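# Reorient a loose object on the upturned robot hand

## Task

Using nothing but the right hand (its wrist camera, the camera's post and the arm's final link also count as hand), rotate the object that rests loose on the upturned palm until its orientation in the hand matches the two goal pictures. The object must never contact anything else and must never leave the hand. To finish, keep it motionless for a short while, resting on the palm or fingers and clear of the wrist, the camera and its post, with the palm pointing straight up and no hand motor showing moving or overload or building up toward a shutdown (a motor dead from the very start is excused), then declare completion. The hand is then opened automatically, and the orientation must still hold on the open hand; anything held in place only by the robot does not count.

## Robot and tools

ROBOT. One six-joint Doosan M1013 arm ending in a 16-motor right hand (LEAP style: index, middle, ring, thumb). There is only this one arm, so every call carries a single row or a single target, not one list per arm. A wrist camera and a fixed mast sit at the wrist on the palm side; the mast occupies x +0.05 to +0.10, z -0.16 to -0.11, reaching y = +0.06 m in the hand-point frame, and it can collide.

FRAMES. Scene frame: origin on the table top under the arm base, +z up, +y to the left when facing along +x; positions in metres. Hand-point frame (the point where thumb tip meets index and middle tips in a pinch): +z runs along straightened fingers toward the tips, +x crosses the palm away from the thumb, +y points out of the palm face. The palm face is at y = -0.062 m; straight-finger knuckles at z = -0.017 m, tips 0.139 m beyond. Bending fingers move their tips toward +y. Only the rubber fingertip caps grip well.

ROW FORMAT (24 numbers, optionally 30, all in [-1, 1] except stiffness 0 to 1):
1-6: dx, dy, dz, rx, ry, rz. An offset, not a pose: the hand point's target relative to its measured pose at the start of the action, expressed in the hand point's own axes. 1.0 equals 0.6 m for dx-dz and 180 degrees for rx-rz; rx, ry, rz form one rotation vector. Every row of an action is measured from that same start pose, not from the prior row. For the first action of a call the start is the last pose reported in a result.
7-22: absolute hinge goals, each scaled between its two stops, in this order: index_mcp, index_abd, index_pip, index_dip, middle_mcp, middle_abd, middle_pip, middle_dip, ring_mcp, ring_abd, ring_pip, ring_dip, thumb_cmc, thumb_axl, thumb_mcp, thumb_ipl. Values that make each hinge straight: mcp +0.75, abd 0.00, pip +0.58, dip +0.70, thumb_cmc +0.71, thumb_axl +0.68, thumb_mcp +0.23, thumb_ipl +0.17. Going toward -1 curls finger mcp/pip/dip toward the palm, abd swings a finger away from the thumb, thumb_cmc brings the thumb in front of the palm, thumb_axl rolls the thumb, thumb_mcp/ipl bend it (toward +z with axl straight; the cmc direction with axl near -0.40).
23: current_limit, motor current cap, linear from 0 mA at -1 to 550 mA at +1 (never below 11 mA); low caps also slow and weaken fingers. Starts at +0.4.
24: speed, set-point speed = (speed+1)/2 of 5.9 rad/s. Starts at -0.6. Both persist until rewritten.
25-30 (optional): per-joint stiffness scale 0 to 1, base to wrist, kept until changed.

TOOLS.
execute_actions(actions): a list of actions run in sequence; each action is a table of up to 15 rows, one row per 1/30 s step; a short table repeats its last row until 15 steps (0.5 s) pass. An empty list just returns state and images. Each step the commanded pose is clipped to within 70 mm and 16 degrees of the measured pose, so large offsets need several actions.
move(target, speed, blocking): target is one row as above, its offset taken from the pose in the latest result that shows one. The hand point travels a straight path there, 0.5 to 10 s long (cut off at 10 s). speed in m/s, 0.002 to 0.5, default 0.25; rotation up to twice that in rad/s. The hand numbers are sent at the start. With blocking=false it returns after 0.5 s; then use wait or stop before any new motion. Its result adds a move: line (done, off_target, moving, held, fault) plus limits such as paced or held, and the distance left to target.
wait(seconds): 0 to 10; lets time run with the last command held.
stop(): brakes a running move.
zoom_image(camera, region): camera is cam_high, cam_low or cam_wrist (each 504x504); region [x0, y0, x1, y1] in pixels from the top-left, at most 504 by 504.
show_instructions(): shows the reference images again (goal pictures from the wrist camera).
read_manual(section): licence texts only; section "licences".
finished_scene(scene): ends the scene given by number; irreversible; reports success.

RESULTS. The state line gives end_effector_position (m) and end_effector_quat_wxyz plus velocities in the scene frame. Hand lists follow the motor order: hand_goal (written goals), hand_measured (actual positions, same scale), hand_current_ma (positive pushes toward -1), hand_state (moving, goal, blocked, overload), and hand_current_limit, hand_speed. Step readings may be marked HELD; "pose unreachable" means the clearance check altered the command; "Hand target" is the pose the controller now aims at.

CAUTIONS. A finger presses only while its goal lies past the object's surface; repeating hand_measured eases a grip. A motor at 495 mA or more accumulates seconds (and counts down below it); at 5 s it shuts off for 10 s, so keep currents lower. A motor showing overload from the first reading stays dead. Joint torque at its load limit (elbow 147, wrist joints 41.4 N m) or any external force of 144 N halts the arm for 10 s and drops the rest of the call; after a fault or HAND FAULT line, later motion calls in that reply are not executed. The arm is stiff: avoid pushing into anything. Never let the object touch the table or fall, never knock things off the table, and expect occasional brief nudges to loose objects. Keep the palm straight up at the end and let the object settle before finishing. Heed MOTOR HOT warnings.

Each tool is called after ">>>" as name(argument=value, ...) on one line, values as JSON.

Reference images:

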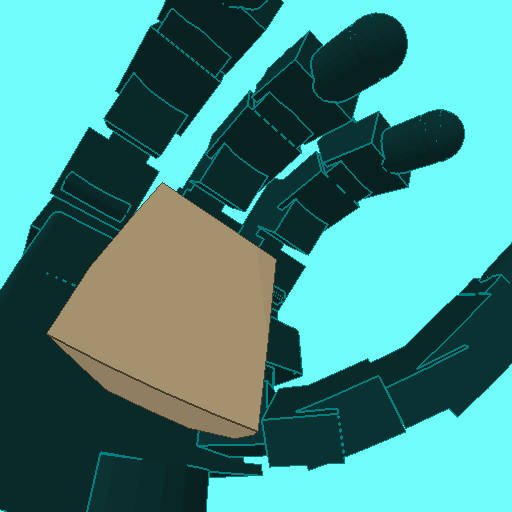

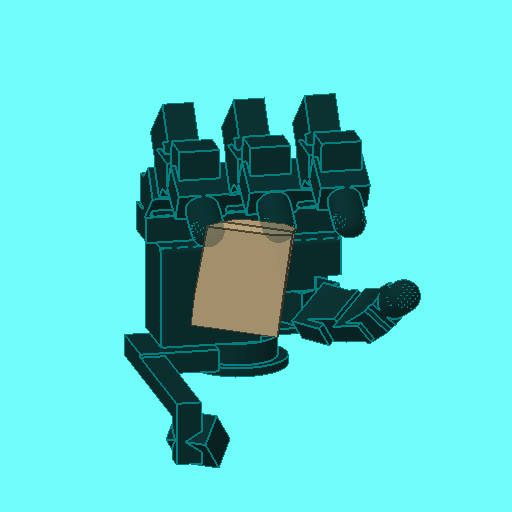

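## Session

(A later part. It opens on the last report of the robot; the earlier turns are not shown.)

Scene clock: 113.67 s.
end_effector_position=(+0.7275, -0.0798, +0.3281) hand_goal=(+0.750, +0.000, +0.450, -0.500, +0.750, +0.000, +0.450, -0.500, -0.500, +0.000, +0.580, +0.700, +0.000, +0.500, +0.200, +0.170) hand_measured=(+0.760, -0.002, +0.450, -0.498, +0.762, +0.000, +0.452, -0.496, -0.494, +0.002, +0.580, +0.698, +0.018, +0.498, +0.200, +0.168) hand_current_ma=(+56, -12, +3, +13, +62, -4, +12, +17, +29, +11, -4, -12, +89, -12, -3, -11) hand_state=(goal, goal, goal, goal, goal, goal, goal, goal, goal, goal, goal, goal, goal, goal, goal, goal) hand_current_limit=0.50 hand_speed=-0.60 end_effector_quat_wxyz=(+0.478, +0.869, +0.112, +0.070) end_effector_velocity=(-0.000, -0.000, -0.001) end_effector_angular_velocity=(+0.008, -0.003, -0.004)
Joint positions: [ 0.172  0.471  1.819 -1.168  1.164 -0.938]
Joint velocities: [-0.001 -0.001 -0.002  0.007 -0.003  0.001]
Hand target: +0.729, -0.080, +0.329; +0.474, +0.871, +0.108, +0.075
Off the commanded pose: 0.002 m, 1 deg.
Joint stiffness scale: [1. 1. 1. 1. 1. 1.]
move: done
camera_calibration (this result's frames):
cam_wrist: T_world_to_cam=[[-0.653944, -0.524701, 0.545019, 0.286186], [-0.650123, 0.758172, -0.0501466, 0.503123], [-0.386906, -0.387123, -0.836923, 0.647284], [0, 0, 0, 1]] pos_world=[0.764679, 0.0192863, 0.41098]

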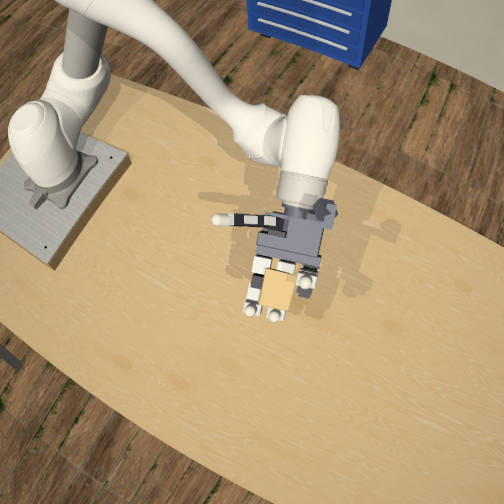

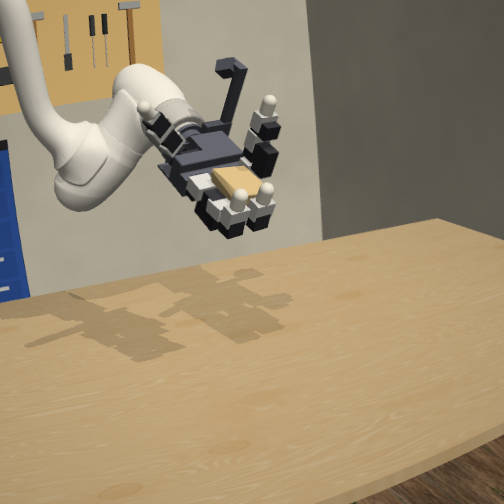

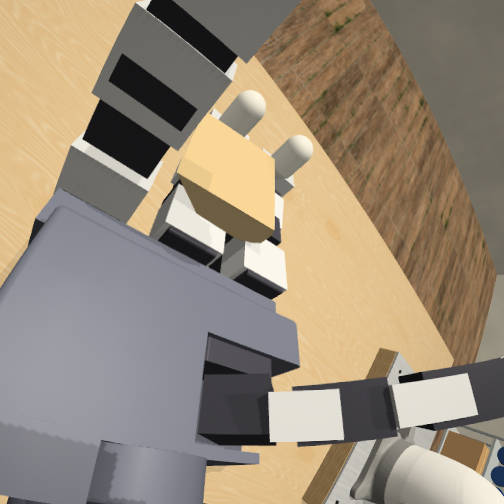

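>>> move(target=[0,0,0,-0.182,0,0,0.75,0,0.45,-0.5,0.75,0,0.45,-0.5,0.7,0,0.45,-0.5,0.3,0.5,0.2,0.17,0.5,-0.75], speed=0.1)

>>> move(target=[0,0,0,0,0,0,0.3,0,0.45,0,0.3,0,0.45,0,0.3,0,0.45,0,0.3,0.5,0.2,0.17,0.5,-0.88])

>>> zoom_image(camera="cam_high", region=[180,150,420,390])

Scene clock: 124.27 s.
end_effector_position=(+0.7294, -0.0787, +0.3289) hand_goal=(+0.750, +0.000, +0.450, -0.500, +0.750, +0.000, +0.450, -0.500, +0.700, +0.000, +0.450, -0.500, +0.300, +0.500, +0.200, +0.170) hand_measured=(+0.762, -0.002, +0.450, -0.498, +0.762, +0.000, +0.452, -0.496, +0.710, +0.002, +0.456, -0.498, +0.310, +0.498, +0.200, +0.168) hand_current_ma=(+65, -12, +4, +13, +67, -4, +12, +17, +54, +11, +35, +14, +50, -12, -3, -11) hand_state=(goal, goal, goal, goal, goal, goal, goal, goal, goal, goal, goal, goal, goal, goal, goal, goal) hand_current_limit=0.50 hand_speed=-0.75 end_effector_quat_wxyz=(+0.700, +0.702, +0.088, +0.100) end_effector_velocity=(+0.000, +0.000, +0.001) end_effector_angular_velocity=(-0.009, -0.003, +0.000)
Joint positions: [ 0.164  0.657  1.858 -1.631  1.531 -0.606]
Joint velocities: [-0.001  0.002 -0.    -0.007  0.007  0.003]
Hand target: +0.727, -0.080, +0.328; +0.703, +0.699, +0.088, +0.099
Off the commanded pose: 0.002 m, 1 deg.
Joint stiffness scale: [1. 1. 1. 1. 1. 1.]
move: done
camera_calibration (this result's frames):
cam_wrist: T_world_to_cam=[[-0.748131, -0.190147, 0.635723, 0.352789], [-0.600437, 0.601799, -0.526606, 0.611794], [-0.282445, -0.775682, -0.564395, 0.452763], [0, 0, 0, 1]] pos_world=[0.759157, 0.0501055, 0.353435]

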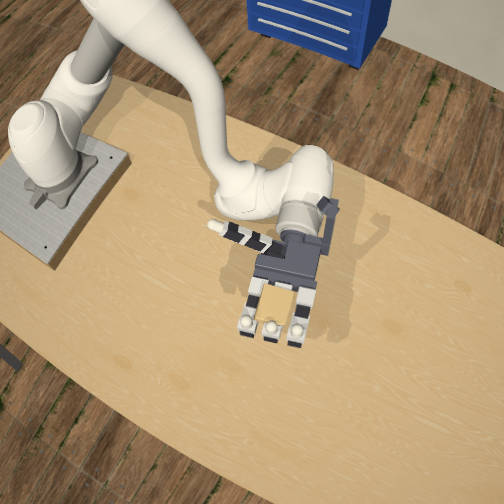

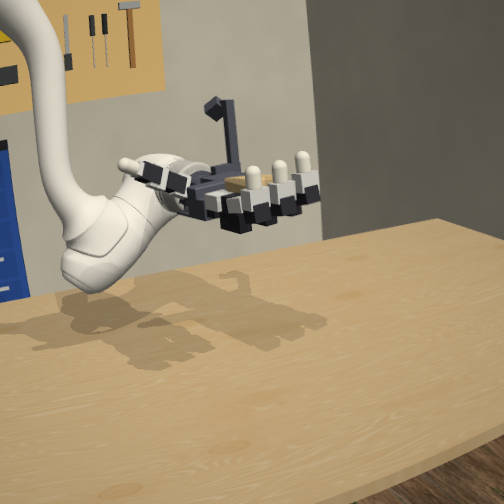

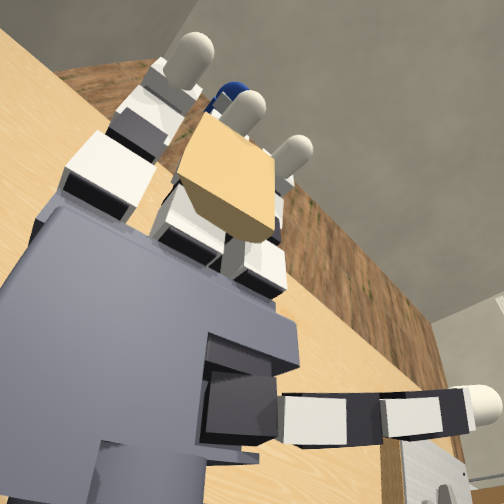

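Scene clock: 126.20 s.
end_effector_position=(+0.7294, -0.0787, +0.3290) hand_goal=(+0.300, +0.000, +0.450, +0.000, +0.300, +0.000, +0.450, +0.000, +0.300, +0.000, +0.450, +0.000, +0.300, +0.500, +0.200, +0.170) hand_measured=(+0.326, -0.002, +0.450, -0.002, +0.328, +0.000, +0.452, -0.002, +0.322, +0.002, +0.456, -0.002, +0.310, +0.498, +0.200, +0.168) hand_current_ma=(+136, -12, +4, -14, +145, -4, +12, -14, +126, +11, +35, -14, +50, -12, -3, -11) hand_state=(blocked, goal, goal, goal, blocked, goal, goal, goal, blocked, goal, goal, goal, goal, goal, goal, goal) hand_current_limit=0.50 hand_speed=-0.88 end_effector_quat_wxyz=(+0.700, +0.701, +0.088, +0.100) end_effector_velocity=(-0.000, -0.000, +0.000) end_effector_angular_velocity=(+0.000, -0.001, -0.000)
Joint positions: [ 0.164  0.657  1.858 -1.632  1.531 -0.606]
Joint velocities: [-0.     0.    -0.    -0.     0.     0.001]
Hand target: +0.729, -0.079, +0.329; +0.700, +0.702, +0.088, +0.100
Off the commanded pose: 0.000 m, 0 deg.
Joint stiffness scale: [1. 1. 1. 1. 1. 1.]
move: done
camera_calibration (this result's frames):
cam_wrist: T_world_to_cam=[[-0.748173, -0.19005, 0.635702, 0.352823], [-0.600402, 0.60172, -0.526736, 0.61181], [-0.282409, -0.775766, -0.564298, 0.452708], [0, 0, 0, 1]] pos_world=[0.759153, 0.050111, 0.353434]

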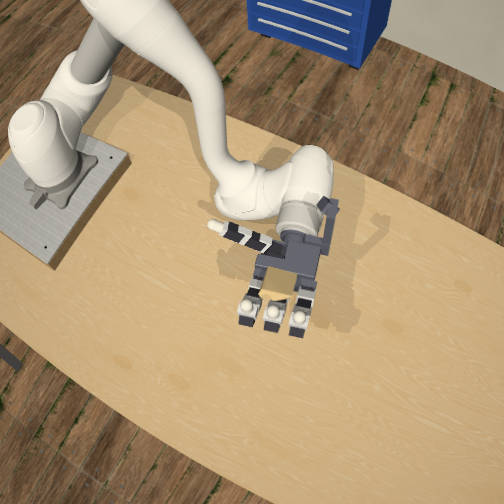

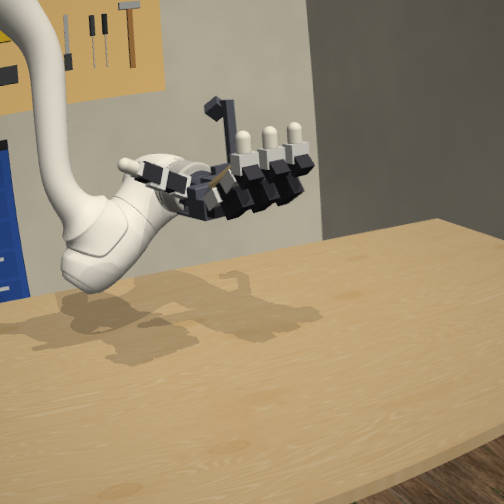

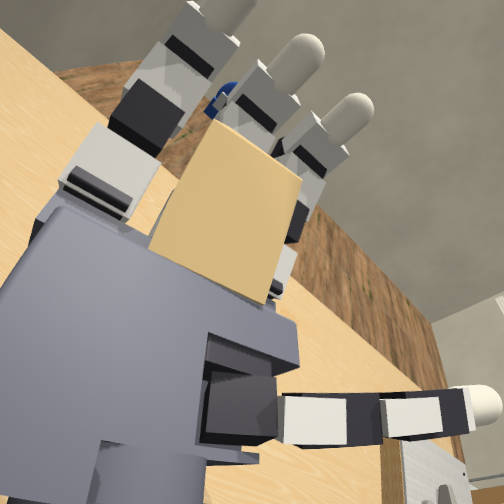

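Region (180, 150, 420, 390) of cam_high's 504x504 image, scaled by 2.100, with more detail than that image has.

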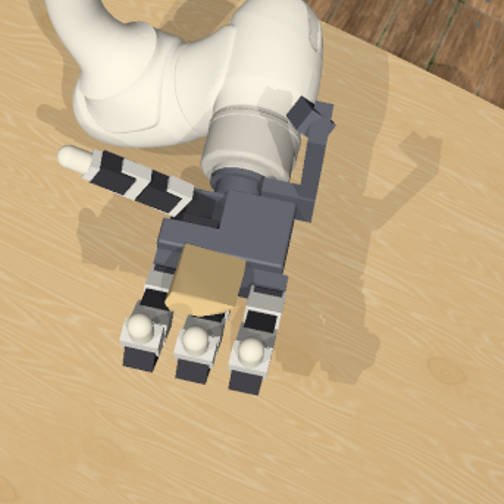

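>>> move(target=[0,0,0,0,0,0,0.72,0,0.55,0.3,0.95,-0.25,0.55,0.3,0.72,-0.3,0.55,0.3,0.5,0.5,0.2,0.17,0.5,-0.8])

>>> move(target=[0,0,0,0,0,0,0.78,0,0.55,0.3,0.66,-0.25,0.5,0.3,0.72,-0.3,0.55,0.3,0.5,0.5,0.2,0.17,0.5,-0.8])

>>> move(target=[0,0,0,0,0,0,0.78,0.1,0.55,0.3,0.66,0.05,0.5,0.3,0.72,0,0.55,0.3,0.5,0.5,0.2,0.17,0.5,-0.85])

>>> move(target=[0,0,0,0,0,0,0.75,0,0.58,0.5,0.75,0,0.58,0.5,0.75,0,0.58,0.5,0.5,0.5,0.2,0.17,0.5,-0.85])

>>> zoom_image(camera="cam_high", region=[180,150,420,390])

Scene clock: 143.67 s.
end_effector_position=(+0.7294, -0.0787, +0.3290) hand_goal=(+0.720, +0.000, +0.550, +0.300, +0.950, -0.250, +0.550, +0.300, +0.720, -0.300, +0.550, +0.300, +0.500, +0.500, +0.200, +0.170) hand_measured=(+0.732, -0.002, +0.550, +0.298, +0.958, -0.248, +0.550, +0.298, +0.728, -0.296, +0.550, +0.298, +0.510, +0.498, +0.200, +0.168) hand_current_ma=(+61, -12, +3, -11, +47, +13, +3, -11, +51, +14, +3, -11, +54, -12, -3, -11) hand_state=(goal, goal, goal, goal, goal, goal, goal, goal, goal, goal, goal, goal, goal, goal, goal, goal) hand_current_limit=0.50 hand_speed=-0.80 end_effector_quat_wxyz=(+0.700, +0.701, +0.088, +0.100) end_effector_velocity=(+0.000, -0.000, -0.000) end_effector_angular_velocity=(-0.000, +0.001, -0.000)
Joint positions: [ 0.164  0.657  1.858 -1.631  1.531 -0.606]
Joint velocities: [-0.     0.    -0.     0.     0.    -0.001]
Hand target: +0.729, -0.079, +0.329; +0.700, +0.701, +0.088, +0.100
Off the commanded pose: 0.000 m, 0 deg.
Joint stiffness scale: [1. 1. 1. 1. 1. 1.]
move: done
camera_calibration (this result's frames):
cam_wrist: T_world_to_cam=[[-0.748173, -0.19005, 0.635702, 0.352823], [-0.600401, 0.601721, -0.526736, 0.61181], [-0.282409, -0.775766, -0.564298, 0.452708], [0, 0, 0, 1]] pos_world=[0.759153, 0.050111, 0.353434]

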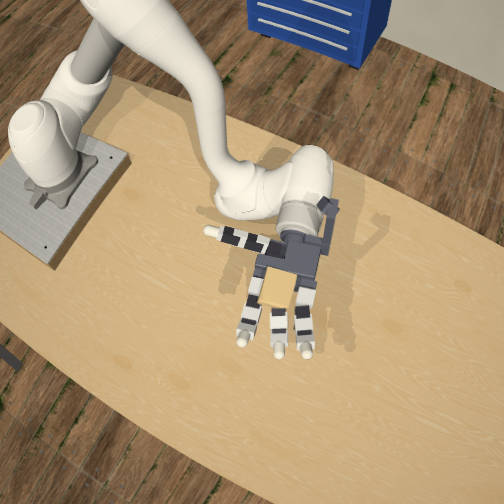

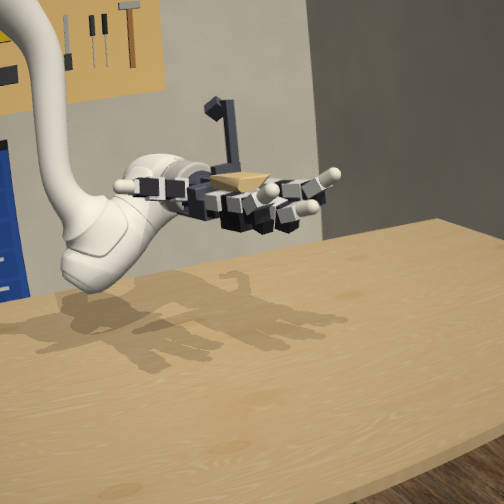

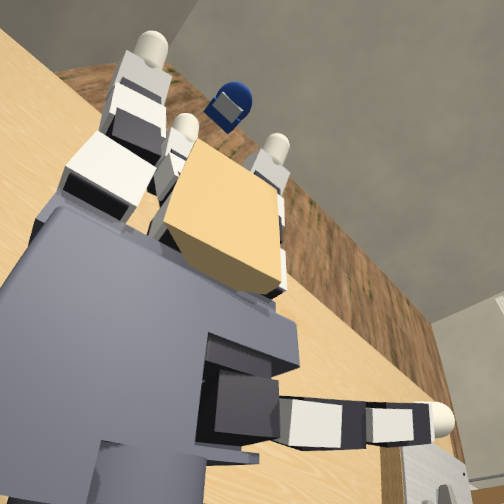

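Scene clock: 144.53 s.
end_effector_position=(+0.7294, -0.0787, +0.3290) hand_goal=(+0.780, +0.000, +0.550, +0.300, +0.660, -0.250, +0.500, +0.300, +0.720, -0.300, +0.550, +0.300, +0.500, +0.500, +0.200, +0.170) hand_measured=(+0.792, -0.002, +0.550, +0.298, +0.688, -0.248, +0.508, +0.298, +0.728, -0.296, +0.550, +0.298, +0.510, +0.498, +0.200, +0.168) hand_current_ma=(+61, -12, +4, -11, +152, +13, +45, -11, +51, +14, +3, -11, +54, -12, -3, -11) hand_state=(goal, goal, goal, goal, blocked, goal, goal, goal, goal, goal, goal, goal, goal, goal, goal, goal) hand_current_limit=0.50 hand_speed=-0.80 end_effector_quat_wxyz=(+0.700, +0.701, +0.088, +0.100) end_effector_velocity=(-0.000, +0.000, -0.000) end_effector_angular_velocity=(+0.000, -0.002, +0.000)
Joint positions: [ 0.164  0.657  1.858 -1.632  1.531 -0.606]
Joint velocities: [0.    0.    0.    0.    0.    0.002]
Hand target: +0.729, -0.079, +0.329; +0.700, +0.701, +0.088, +0.100
Off the commanded pose: 0.000 m, 0 deg.
Joint stiffness scale: [1. 1. 1. 1. 1. 1.]
move: done
camera_calibration (this result's frames):
cam_wrist: T_world_to_cam=[[-0.748174, -0.19005, 0.635702, 0.352823], [-0.600401, 0.601721, -0.526736, 0.61181], [-0.282409, -0.775766, -0.564298, 0.452708], [0, 0, 0, 1]] pos_world=[0.759153, 0.050111, 0.353434]

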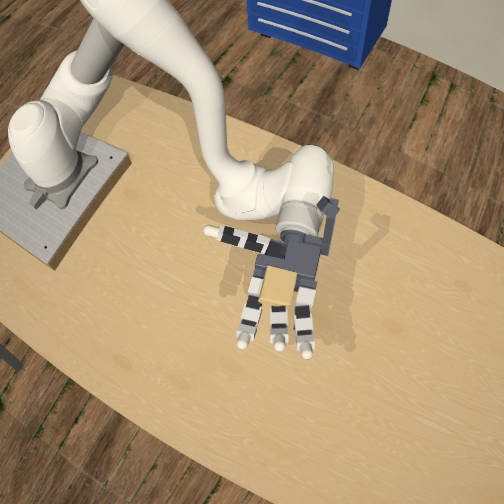

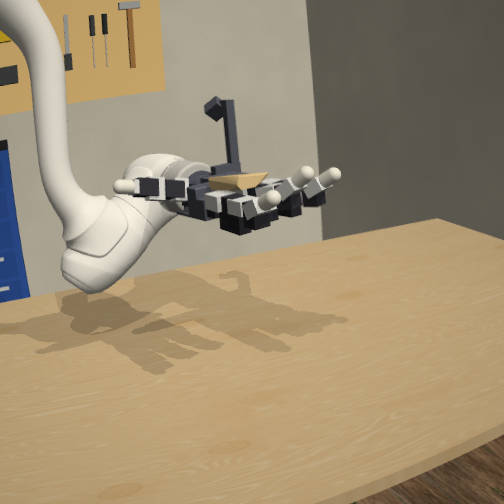

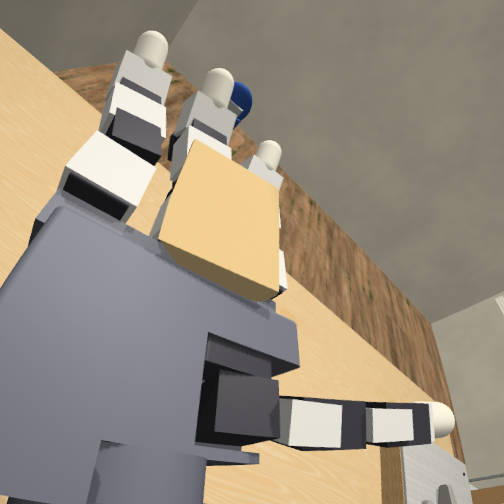

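Scene clock: 145.50 s.
end_effector_position=(+0.7294, -0.0787, +0.3290) hand_goal=(+0.780, +0.100, +0.550, +0.300, +0.660, +0.050, +0.500, +0.300, +0.720, +0.000, +0.550, +0.300, +0.500, +0.500, +0.200, +0.170) hand_measured=(+0.792, +0.098, +0.550, +0.298, +0.688, +0.048, +0.508, +0.298, +0.728, -0.004, +0.550, +0.298, +0.510, +0.498, +0.200, +0.168) hand_current_ma=(+61, -14, +4, -11, +151, -14, +45, -11, +51, -15, +3, -11, +54, -12, -3, -11) hand_state=(goal, goal, goal, goal, blocked, goal, goal, goal, goal, goal, goal, goal, goal, goal, goal, goal) hand_current_limit=0.50 hand_speed=-0.85 end_effector_quat_wxyz=(+0.700, +0.701, +0.088, +0.100) end_effector_velocity=(-0.000, -0.000, -0.000) end_effector_angular_velocity=(-0.000, +0.001, -0.000)
Joint positions: [ 0.164  0.657  1.858 -1.632  1.531 -0.606]
Joint velocities: [-0.     0.     0.     0.    -0.    -0.001]
Hand target: +0.729, -0.079, +0.329; +0.700, +0.701, +0.088, +0.100
Off the commanded pose: 0.000 m, 0 deg.
Joint stiffness scale: [1. 1. 1. 1. 1. 1.]
move: done
camera_calibration (this result's frames):
cam_wrist: T_world_to_cam=[[-0.748173, -0.19005, 0.635702, 0.352823], [-0.600401, 0.601721, -0.526736, 0.61181], [-0.282409, -0.775766, -0.564298, 0.452708], [0, 0, 0, 1]] pos_world=[0.759153, 0.050111, 0.353434]

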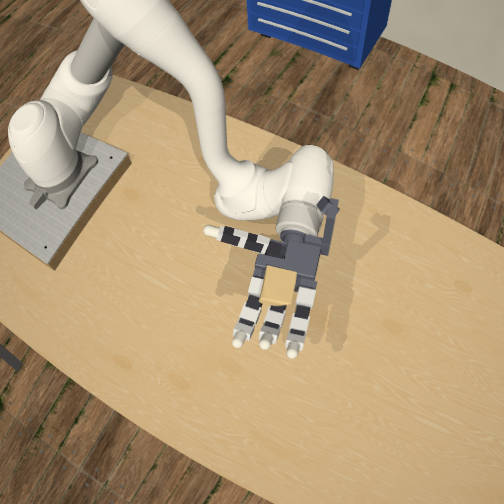

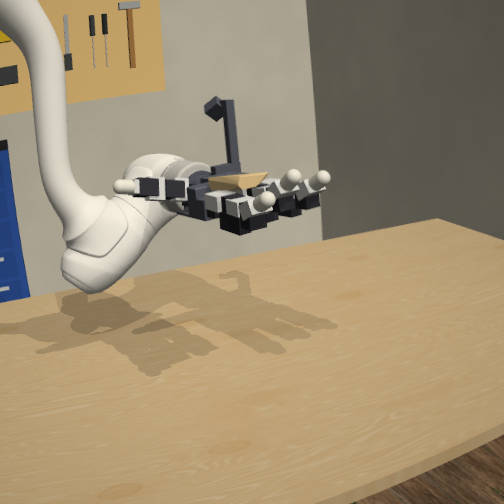

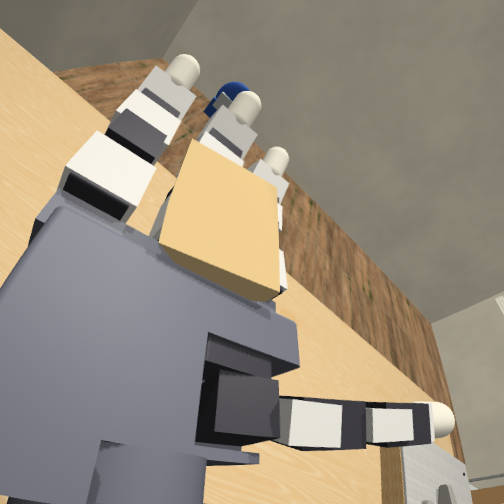

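Scene clock: 146.30 s.
end_effector_position=(+0.7294, -0.0787, +0.3290) hand_goal=(+0.750, +0.000, +0.580, +0.500, +0.750, +0.000, +0.580, +0.500, +0.750, +0.000, +0.580, +0.500, +0.500, +0.500, +0.200, +0.170) hand_measured=(+0.778, +0.004, +0.580, +0.498, +0.760, +0.004, +0.580, +0.498, +0.760, -0.004, +0.580, +0.498, +0.510, +0.498, +0.200, +0.168) hand_current_ma=(+153, +15, +3, -11, +56, +14, +3, -11, +52, -15, +3, -11, +54, -12, -3, -11) hand_state=(blocked, goal, goal, goal, goal, goal, goal, goal, goal, goal, goal, goal, goal, goal, goal, goal) hand_current_limit=0.50 hand_speed=-0.85 end_effector_quat_wxyz=(+0.700, +0.701, +0.088, +0.100) end_effector_velocity=(+0.000, +0.000, -0.000) end_effector_angular_velocity=(+0.000, +0.002, +0.000)
Joint positions: [ 0.164  0.657  1.858 -1.632  1.531 -0.606]
Joint velocities: [ 0.     0.     0.     0.    -0.001 -0.002]
Hand target: +0.729, -0.079, +0.329; +0.700, +0.701, +0.088, +0.100
Off the commanded pose: 0.000 m, 0 deg.
Joint stiffness scale: [1. 1. 1. 1. 1. 1.]
move: done
camera_calibration (this result's frames):
cam_wrist: T_world_to_cam=[[-0.748173, -0.19005, 0.635702, 0.352823], [-0.600401, 0.60172, -0.526736, 0.61181], [-0.282409, -0.775766, -0.564298, 0.452708], [0, 0, 0, 1]] pos_world=[0.759153, 0.0501111, 0.353434]

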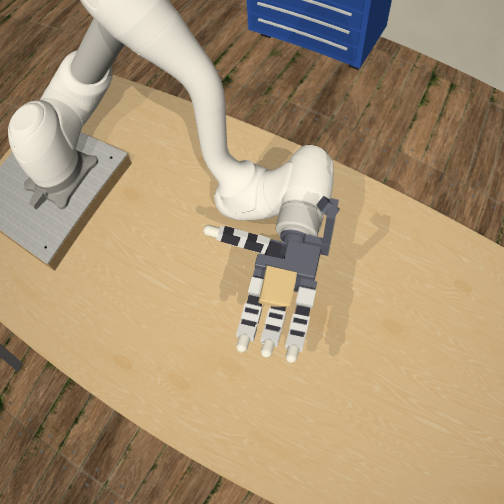

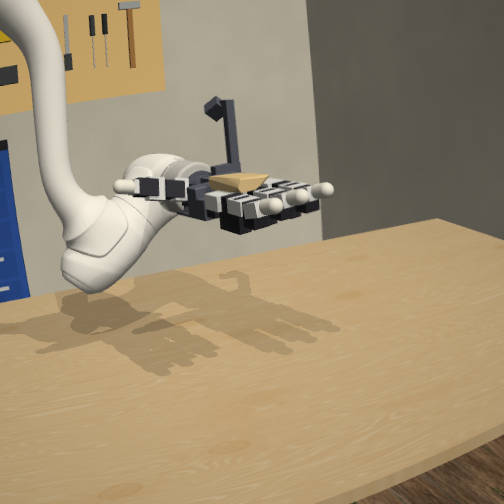

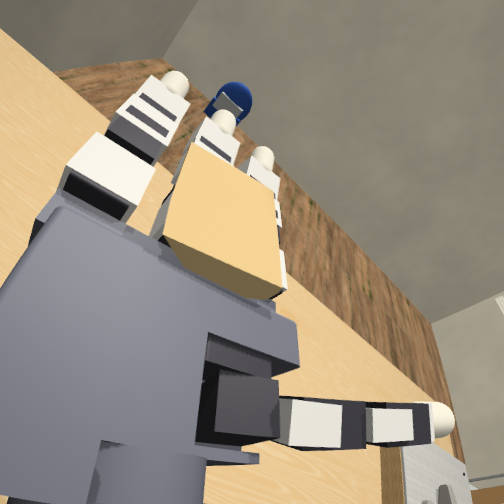

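Region (180, 150, 420, 390) of cam_high's 504x504 image, scaled by 2.100, with more detail than that image has.

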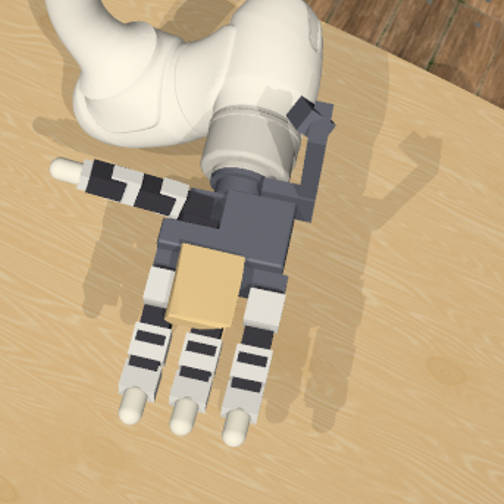

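>>> move(target=[0,0,0,0,0,0,0.75,0,0.58,0.5,0.75,0,0.58,0.5,0.5,0,0.58,0.5,0.5,0.5,0.2,0.17,0.5,-0.8])

>>> move(target=[0,0,0,0,0,0,0.75,0,0.58,0.5,0.75,0,0.58,0.5,0.5,0.6,0.58,0.5,0.5,0.5,0.2,0.17,0.5,-0.85])

>>> zoom_image(camera="cam_high", region=[180,150,420,390])

Scene clock: 151.53 s.
end_effector_position=(+0.7294, -0.0787, +0.3290) hand_goal=(+0.750, +0.000, +0.580, +0.500, +0.750, +0.000, +0.580, +0.500, +0.500, +0.000, +0.580, +0.500, +0.500, +0.500, +0.200, +0.170) hand_measured=(+0.778, +0.004, +0.580, +0.498, +0.760, +0.004, +0.580, +0.498, +0.526, -0.004, +0.580, +0.498, +0.510, +0.498, +0.200, +0.168) hand_current_ma=(+153, +15, +3, -11, +56, +14, +3, -11, +143, -15, +4, -11, +54, -12, -3, -11) hand_state=(blocked, goal, goal, goal, goal, goal, goal, goal, blocked, goal, goal, goal, goal, goal, goal, goal) hand_current_limit=0.50 hand_speed=-0.80 end_effector_quat_wxyz=(+0.700, +0.701, +0.088, +0.100) end_effector_velocity=(+0.000, +0.000, +0.000) end_effector_angular_velocity=(-0.000, -0.000, -0.000)
Joint positions: [ 0.164  0.657  1.858 -1.632  1.531 -0.606]
Joint velocities: [ 0.     0.    -0.    -0.     0.001 -0.   ]
Hand target: +0.729, -0.079, +0.329; +0.700, +0.701, +0.088, +0.100
Off the commanded pose: 0.000 m, 0 deg.
Joint stiffness scale: [1. 1. 1. 1. 1. 1.]
move: done
camera_calibration (this result's frames):
cam_wrist: T_world_to_cam=[[-0.748173, -0.19005, 0.635702, 0.352823], [-0.600402, 0.60172, -0.526736, 0.61181], [-0.282409, -0.775766, -0.564298, 0.452708], [0, 0, 0, 1]] pos_world=[0.759153, 0.050111, 0.353434]

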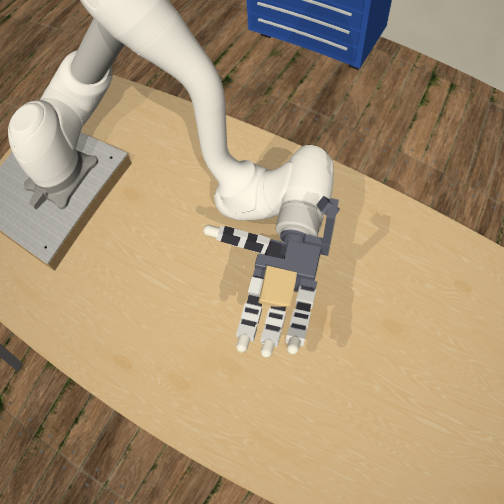

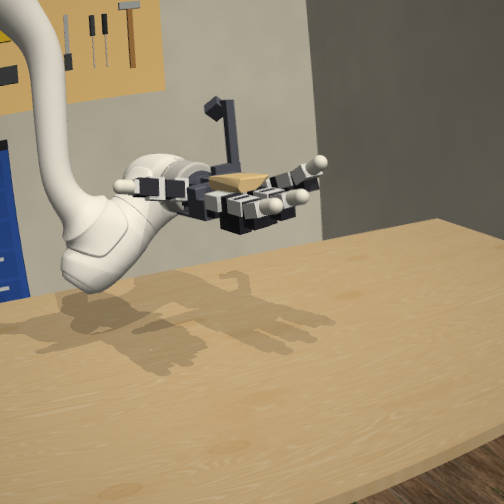

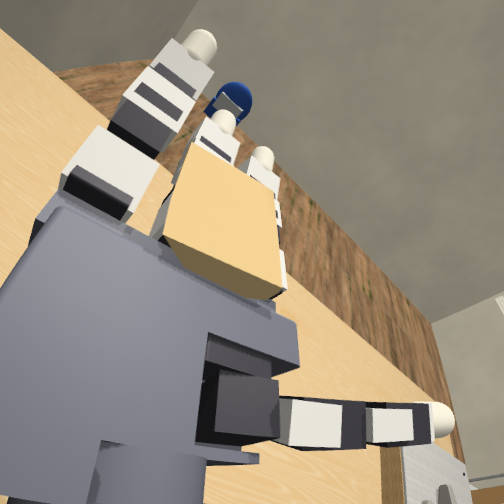

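Scene clock: 152.70 s.
end_effector_position=(+0.7294, -0.0787, +0.3290) hand_goal=(+0.750, +0.000, +0.580, +0.500, +0.750, +0.000, +0.580, +0.500, +0.500, +0.600, +0.580, +0.500, +0.500, +0.500, +0.200, +0.170) hand_measured=(+0.778, +0.004, +0.580, +0.498, +0.760, +0.028, +0.580, +0.498, +0.524, +0.312, +0.582, +0.498, +0.510, +0.498, +0.200, +0.168) hand_current_ma=(+153, +15, +3, -11, +59, +127, +3, -11, +135, -413, +9, -11, +54, -12, -3, -11) hand_state=(blocked, goal, goal, goal, goal, blocked, goal, goal, blocked, blocked, goal, goal, goal, goal, goal, goal) hand_current_limit=0.50 hand_speed=-0.85 end_effector_quat_wxyz=(+0.700, +0.701, +0.088, +0.100) end_effector_velocity=(+0.000, +0.000, +0.000) end_effector_angular_velocity=(-0.001, -0.000, -0.000)
Joint positions: [ 0.164  0.657  1.858 -1.632  1.531 -0.606]
Joint velocities: [-0.     0.    -0.    -0.     0.001 -0.   ]
Hand target: +0.729, -0.079, +0.329; +0.700, +0.701, +0.088, +0.100
Off the commanded pose: 0.000 m, 0 deg.
Joint stiffness scale: [1. 1. 1. 1. 1. 1.]
move: done
camera_calibration (this result's frames):
cam_wrist: T_world_to_cam=[[-0.748173, -0.19005, 0.635702, 0.352823], [-0.600401, 0.60172, -0.526736, 0.61181], [-0.282409, -0.775766, -0.564298, 0.452708], [0, 0, 0, 1]] pos_world=[0.759153, 0.050111, 0.353434]

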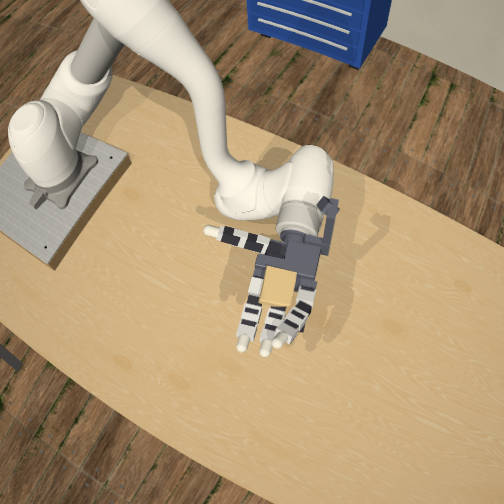

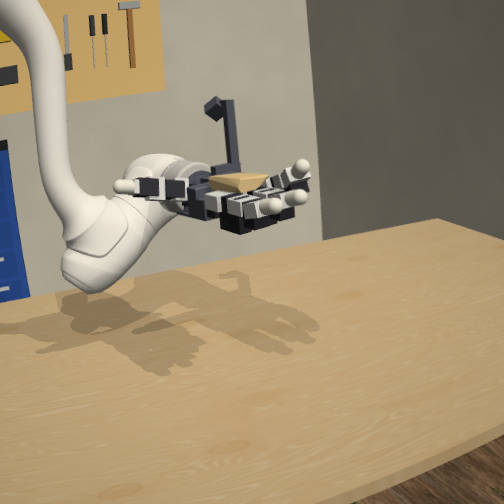

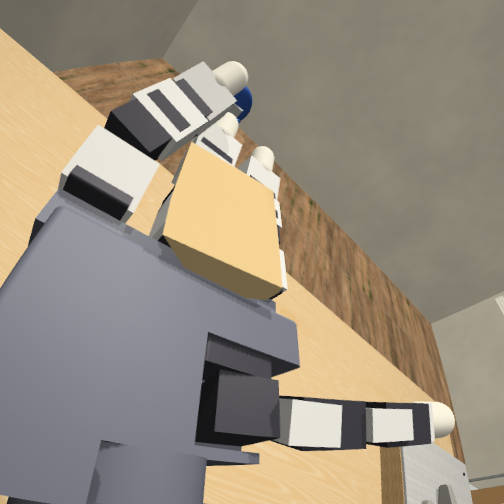

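Region (180, 150, 420, 390) of cam_high's 504x504 image, scaled by 2.100, with more detail than that image has.

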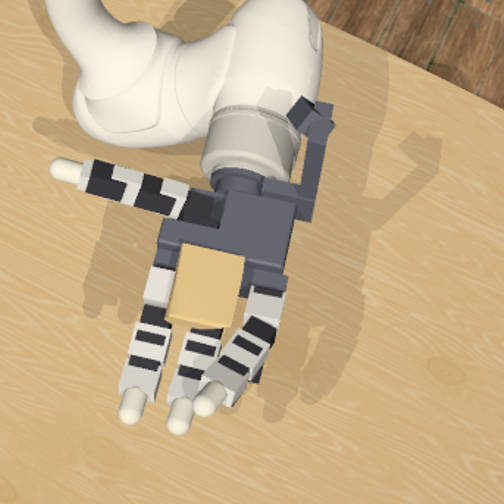

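Swing the other fingers out of the way too.

>>> move(target=[0,0,0,0,0,0,0.75,0.7,0.58,0.5,0.75,0.7,0.58,0.5,0.5,0.75,0.58,0.5,0.5,0.5,0.2,0.17,0.5,-0.85])

>>> zoom_image(camera="cam_high", region=[180,150,420,390])

Scene clock: 160.80 s.
end_effector_position=(+0.7294, -0.0787, +0.3290) hand_goal=(+0.750, +0.700, +0.580, +0.500, +0.750, +0.700, +0.580, +0.500, +0.500, +0.750, +0.580, +0.500, +0.500, +0.500, +0.200, +0.170) hand_measured=(+0.776, +0.698, +0.580, +0.498, +0.770, +0.646, +0.582, +0.498, +0.504, +0.738, +0.580, +0.498, +0.510, +0.498, +0.200, +0.168) hand_current_ma=(+143, -14, +3, -11, +104, -253, +9, -8, +26, -51, -3, -11, +54, -12, -3, -11) hand_state=(blocked, goal, goal, goal, goal, blocked, goal, goal, goal, goal, goal, goal, goal, goal, goal, goal) hand_current_limit=0.50 hand_speed=-0.85 end_effector_quat_wxyz=(+0.700, +0.701, +0.088, +0.100) end_effector_velocity=(+0.000, +0.000, +0.000) end_effector_angular_velocity=(-0.000, +0.000, -0.000)
Joint positions: [ 0.164  0.657  1.858 -1.632  1.531 -0.606]
Joint velocities: [ 0.    -0.    -0.     0.     0.    -0.001]
Hand target: +0.729, -0.079, +0.329; +0.700, +0.701, +0.088, +0.100
Off the commanded pose: 0.000 m, 0 deg.
Joint stiffness scale: [1. 1. 1. 1. 1. 1.]
move: done
camera_calibration (this result's frames):
cam_wrist: T_world_to_cam=[[-0.748173, -0.19005, 0.635703, 0.352823], [-0.600402, 0.60172, -0.526736, 0.61181], [-0.282409, -0.775766, -0.564298, 0.452708], [0, 0, 0, 1]] pos_world=[0.759153, 0.0501111, 0.353434]

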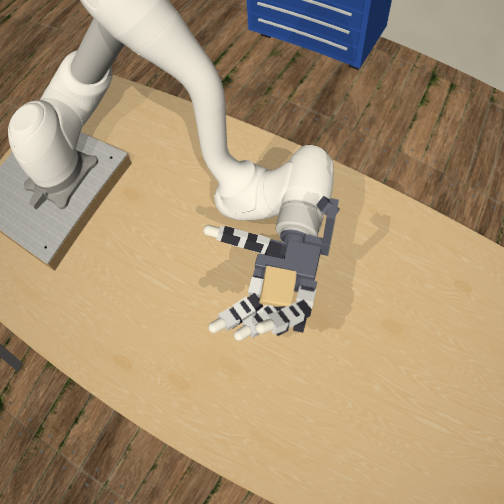

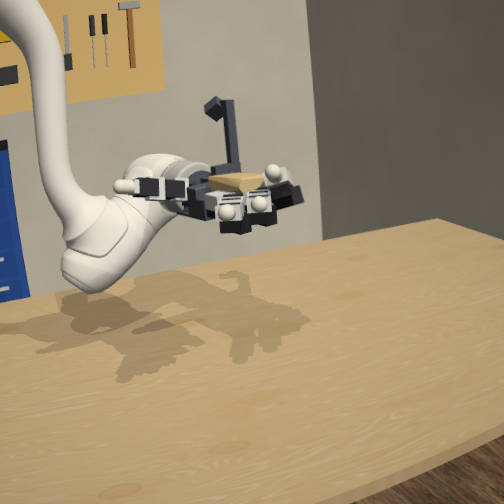

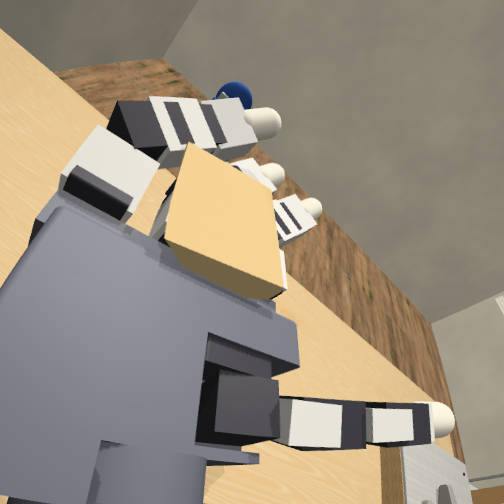

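Region (180, 150, 420, 390) of cam_high's 504x504 image, scaled by 2.100, with more detail than that image has.

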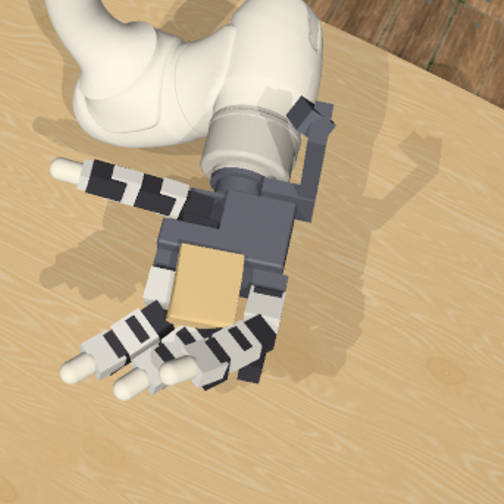

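>>> move(target=[0,0,0,0,0,0,0.75,-0.1,0.58,0.5,0.75,-0.2,0.58,0.5,0.75,-0.2,0.58,0.5,0.5,0.5,0.2,0.17,0.5,-0.7])

>>> move(target=[0,0,0,0,0,0,0.75,-0.1,-0.8,0.7,0.75,-0.2,0.58,0.5,0.75,-0.2,0.58,0.5,0.5,0.5,0.2,0.17,0.5,-0.8])

>>> zoom_image(camera="cam_high", region=[180,150,420,390])

Scene clock: 169.30 s.
end_effector_position=(+0.7294, -0.0787, +0.3290) hand_goal=(+0.750, -0.100, +0.580, +0.500, +0.750, -0.200, +0.580, +0.500, +0.750, -0.200, +0.580, +0.500, +0.500, +0.500, +0.200, +0.170) hand_measured=(+0.776, -0.096, +0.580, +0.498, +0.770, -0.196, +0.582, +0.498, +0.760, -0.196, +0.580, +0.498, +0.510, +0.498, +0.200, +0.168) hand_current_ma=(+142, +15, +3, -11, +104, +15, +9, -8, +51, +16, +4, -10, +54, -12, -3, -11) hand_state=(blocked, goal, goal, goal, goal, goal, goal, goal, goal, goal, goal, goal, goal, goal, goal, goal) hand_current_limit=0.50 hand_speed=-0.70 end_effector_quat_wxyz=(+0.700, +0.701, +0.088, +0.100) end_effector_velocity=(+0.000, +0.000, -0.000) end_effector_angular_velocity=(+0.001, -0.001, +0.001)
Joint positions: [ 0.164  0.657  1.858 -1.632  1.531 -0.606]
Joint velocities: [ 0.     0.    -0.     0.    -0.001  0.001]
Hand target: +0.729, -0.079, +0.329; +0.700, +0.701, +0.088, +0.100
Off the commanded pose: 0.000 m, 0 deg.
Joint stiffness scale: [1. 1. 1. 1. 1. 1.]
move: done
camera_calibration (this result's frames):
cam_wrist: T_world_to_cam=[[-0.748173, -0.19005, 0.635702, 0.352823], [-0.600402, 0.60172, -0.526736, 0.61181], [-0.282409, -0.775766, -0.564298, 0.452708], [0, 0, 0, 1]] pos_world=[0.759153, 0.0501111, 0.353434]

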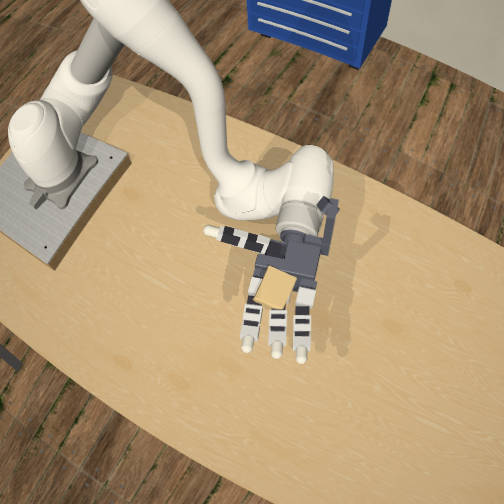

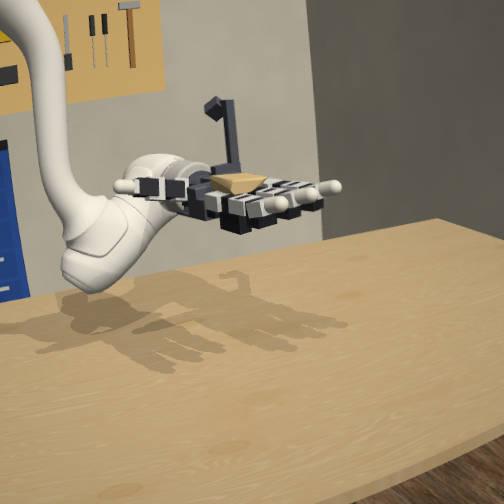

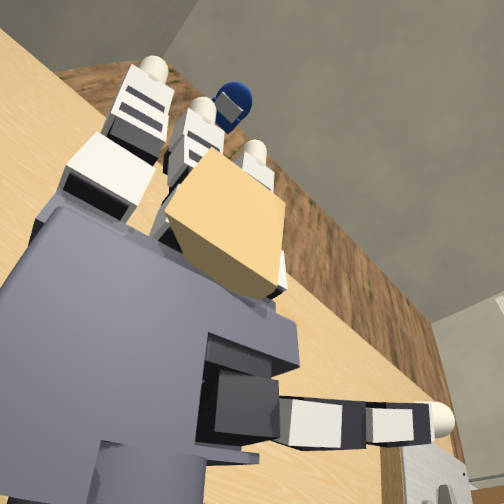

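Scene clock: 172.33 s.
end_effector_position=(+0.7294, -0.0787, +0.3290) hand_goal=(+0.750, -0.100, -0.800, +0.700, +0.750, -0.200, +0.580, +0.500, +0.750, -0.200, +0.580, +0.500, +0.500, +0.500, +0.200, +0.170) hand_measured=(+0.772, -0.096, -0.792, +0.698, +0.770, -0.196, +0.582, +0.498, +0.760, -0.196, +0.580, +0.498, +0.510, +0.498, +0.200, +0.168) hand_current_ma=(+123, +15, +44, -11, +104, +15, +9, -8, +51, +16, +4, -10, +54, -12, -3, -11) hand_state=(blocked, goal, goal, goal, goal, goal, goal, goal, goal, goal, goal, goal, goal, goal, goal, goal) hand_current_limit=0.50 hand_speed=-0.80 end_effector_quat_wxyz=(+0.700, +0.701, +0.088, +0.100) end_effector_velocity=(-0.000, -0.000, -0.000) end_effector_angular_velocity=(+0.000, +0.001, +0.000)
Joint positions: [ 0.164  0.657  1.858 -1.632  1.531 -0.606]
Joint velocities: [-0.  0.  0.  0. -0. -0.]
Hand target: +0.729, -0.079, +0.329; +0.700, +0.701, +0.088, +0.100
Off the commanded pose: 0.000 m, 0 deg.
Joint stiffness scale: [1. 1. 1. 1. 1. 1.]
move: done
camera_calibration (this result's frames):
cam_wrist: T_world_to_cam=[[-0.748173, -0.19005, 0.635702, 0.352823], [-0.600401, 0.60172, -0.526736, 0.61181], [-0.282409, -0.775766, -0.564298, 0.452708], [0, 0, 0, 1]] pos_world=[0.759153, 0.050111, 0.353434]

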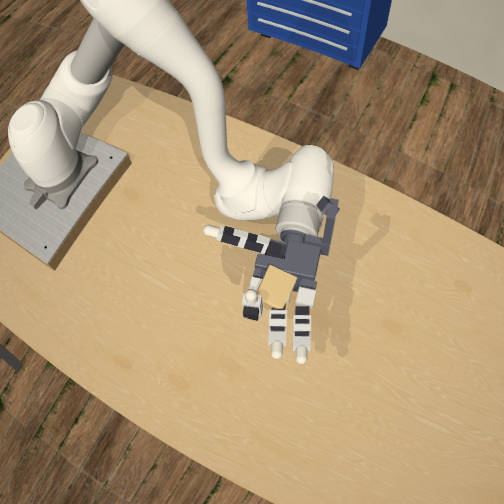

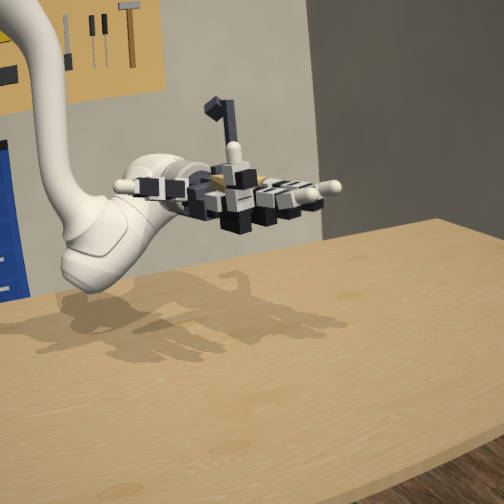

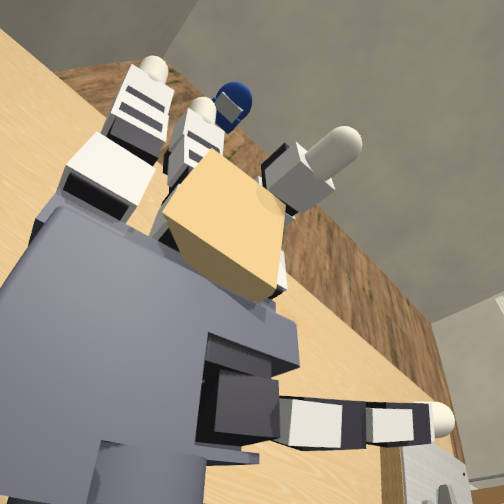

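Region (180, 150, 420, 390) of cam_high's 504x504 image, scaled by 2.100, with more detail than that image has.

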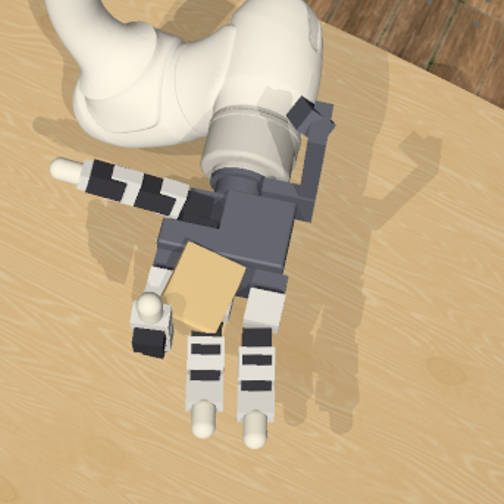

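About 14° now; good. Open up.

>>> move(target=[0,0,0,0,0,0,0.74,0,0.58,0.6,0.74,0,0.58,0.6,0.74,0,0.58,0.6,0.5,0.5,0.2,0.17,0.5,-0.6])

>>> finished_scene(scene=1)

Scene clock: 177.63 s.
end_effector_position=(+0.7294, -0.0787, +0.3290) hand_goal=(+0.740, +0.000, +0.580, +0.600, +0.740, +0.000, +0.580, +0.600, +0.740, +0.000, +0.580, +0.600, +0.500, +0.500, +0.200, +0.170) hand_measured=(+0.764, -0.002, +0.580, +0.602, +0.766, -0.002, +0.582, +0.598, +0.760, -0.004, +0.580, +0.598, +0.510, +0.498, +0.200, +0.168) hand_current_ma=(+133, -14, +3, +14, +143, -13, +9, -11, +108, -14, +4, -11, +54, -12, -3, -11) hand_state=(blocked, goal, goal, goal, blocked, goal, goal, goal, goal, goal, goal, goal, goal, goal, goal, goal) hand_current_limit=0.50 hand_speed=-0.60 end_effector_quat_wxyz=(+0.700, +0.701, +0.088, +0.100) end_effector_velocity=(-0.000, -0.000, -0.000) end_effector_angular_velocity=(-0.001, -0.000, -0.001)
Joint positions: [ 0.164  0.657  1.858 -1.632  1.531 -0.606]
Joint velocities: [-0.     0.     0.     0.     0.001  0.001]
Hand target: +0.729, -0.079, +0.329; +0.700, +0.701, +0.088, +0.100
Off the commanded pose: 0.000 m, 0 deg.
Joint stiffness scale: [1. 1. 1. 1. 1. 1.]
move: done
camera_calibration (this result's frames):
cam_wrist: T_world_to_cam=[[-0.748173, -0.19005, 0.635703, 0.352823], [-0.600402, 0.60172, -0.526736, 0.61181], [-0.282409, -0.775766, -0.564298, 0.452708], [0, 0, 0, 1]] pos_world=[0.759153, 0.0501111, 0.353434]

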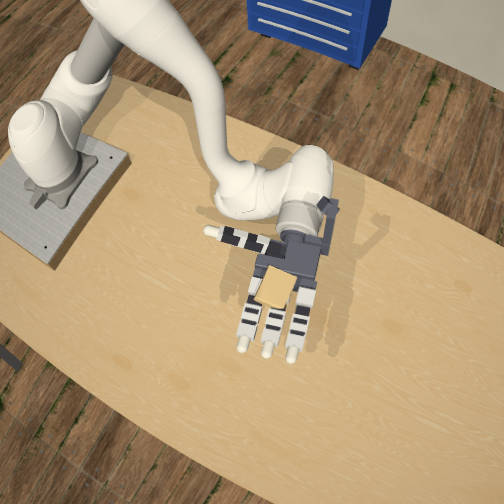

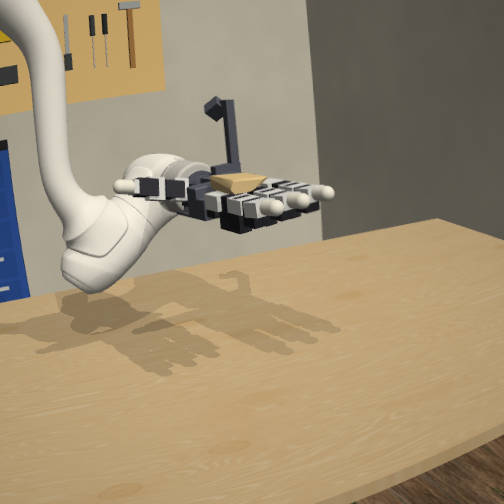

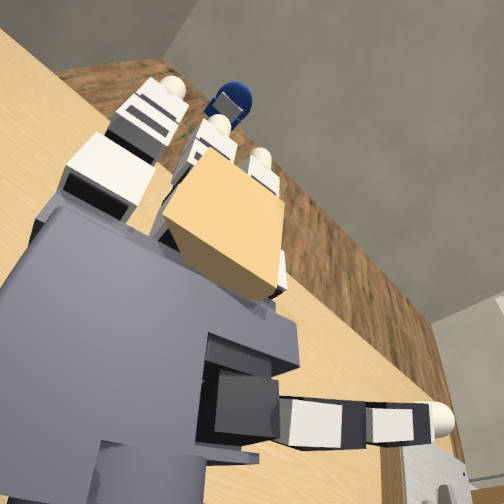

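The scene is finished: the task was done.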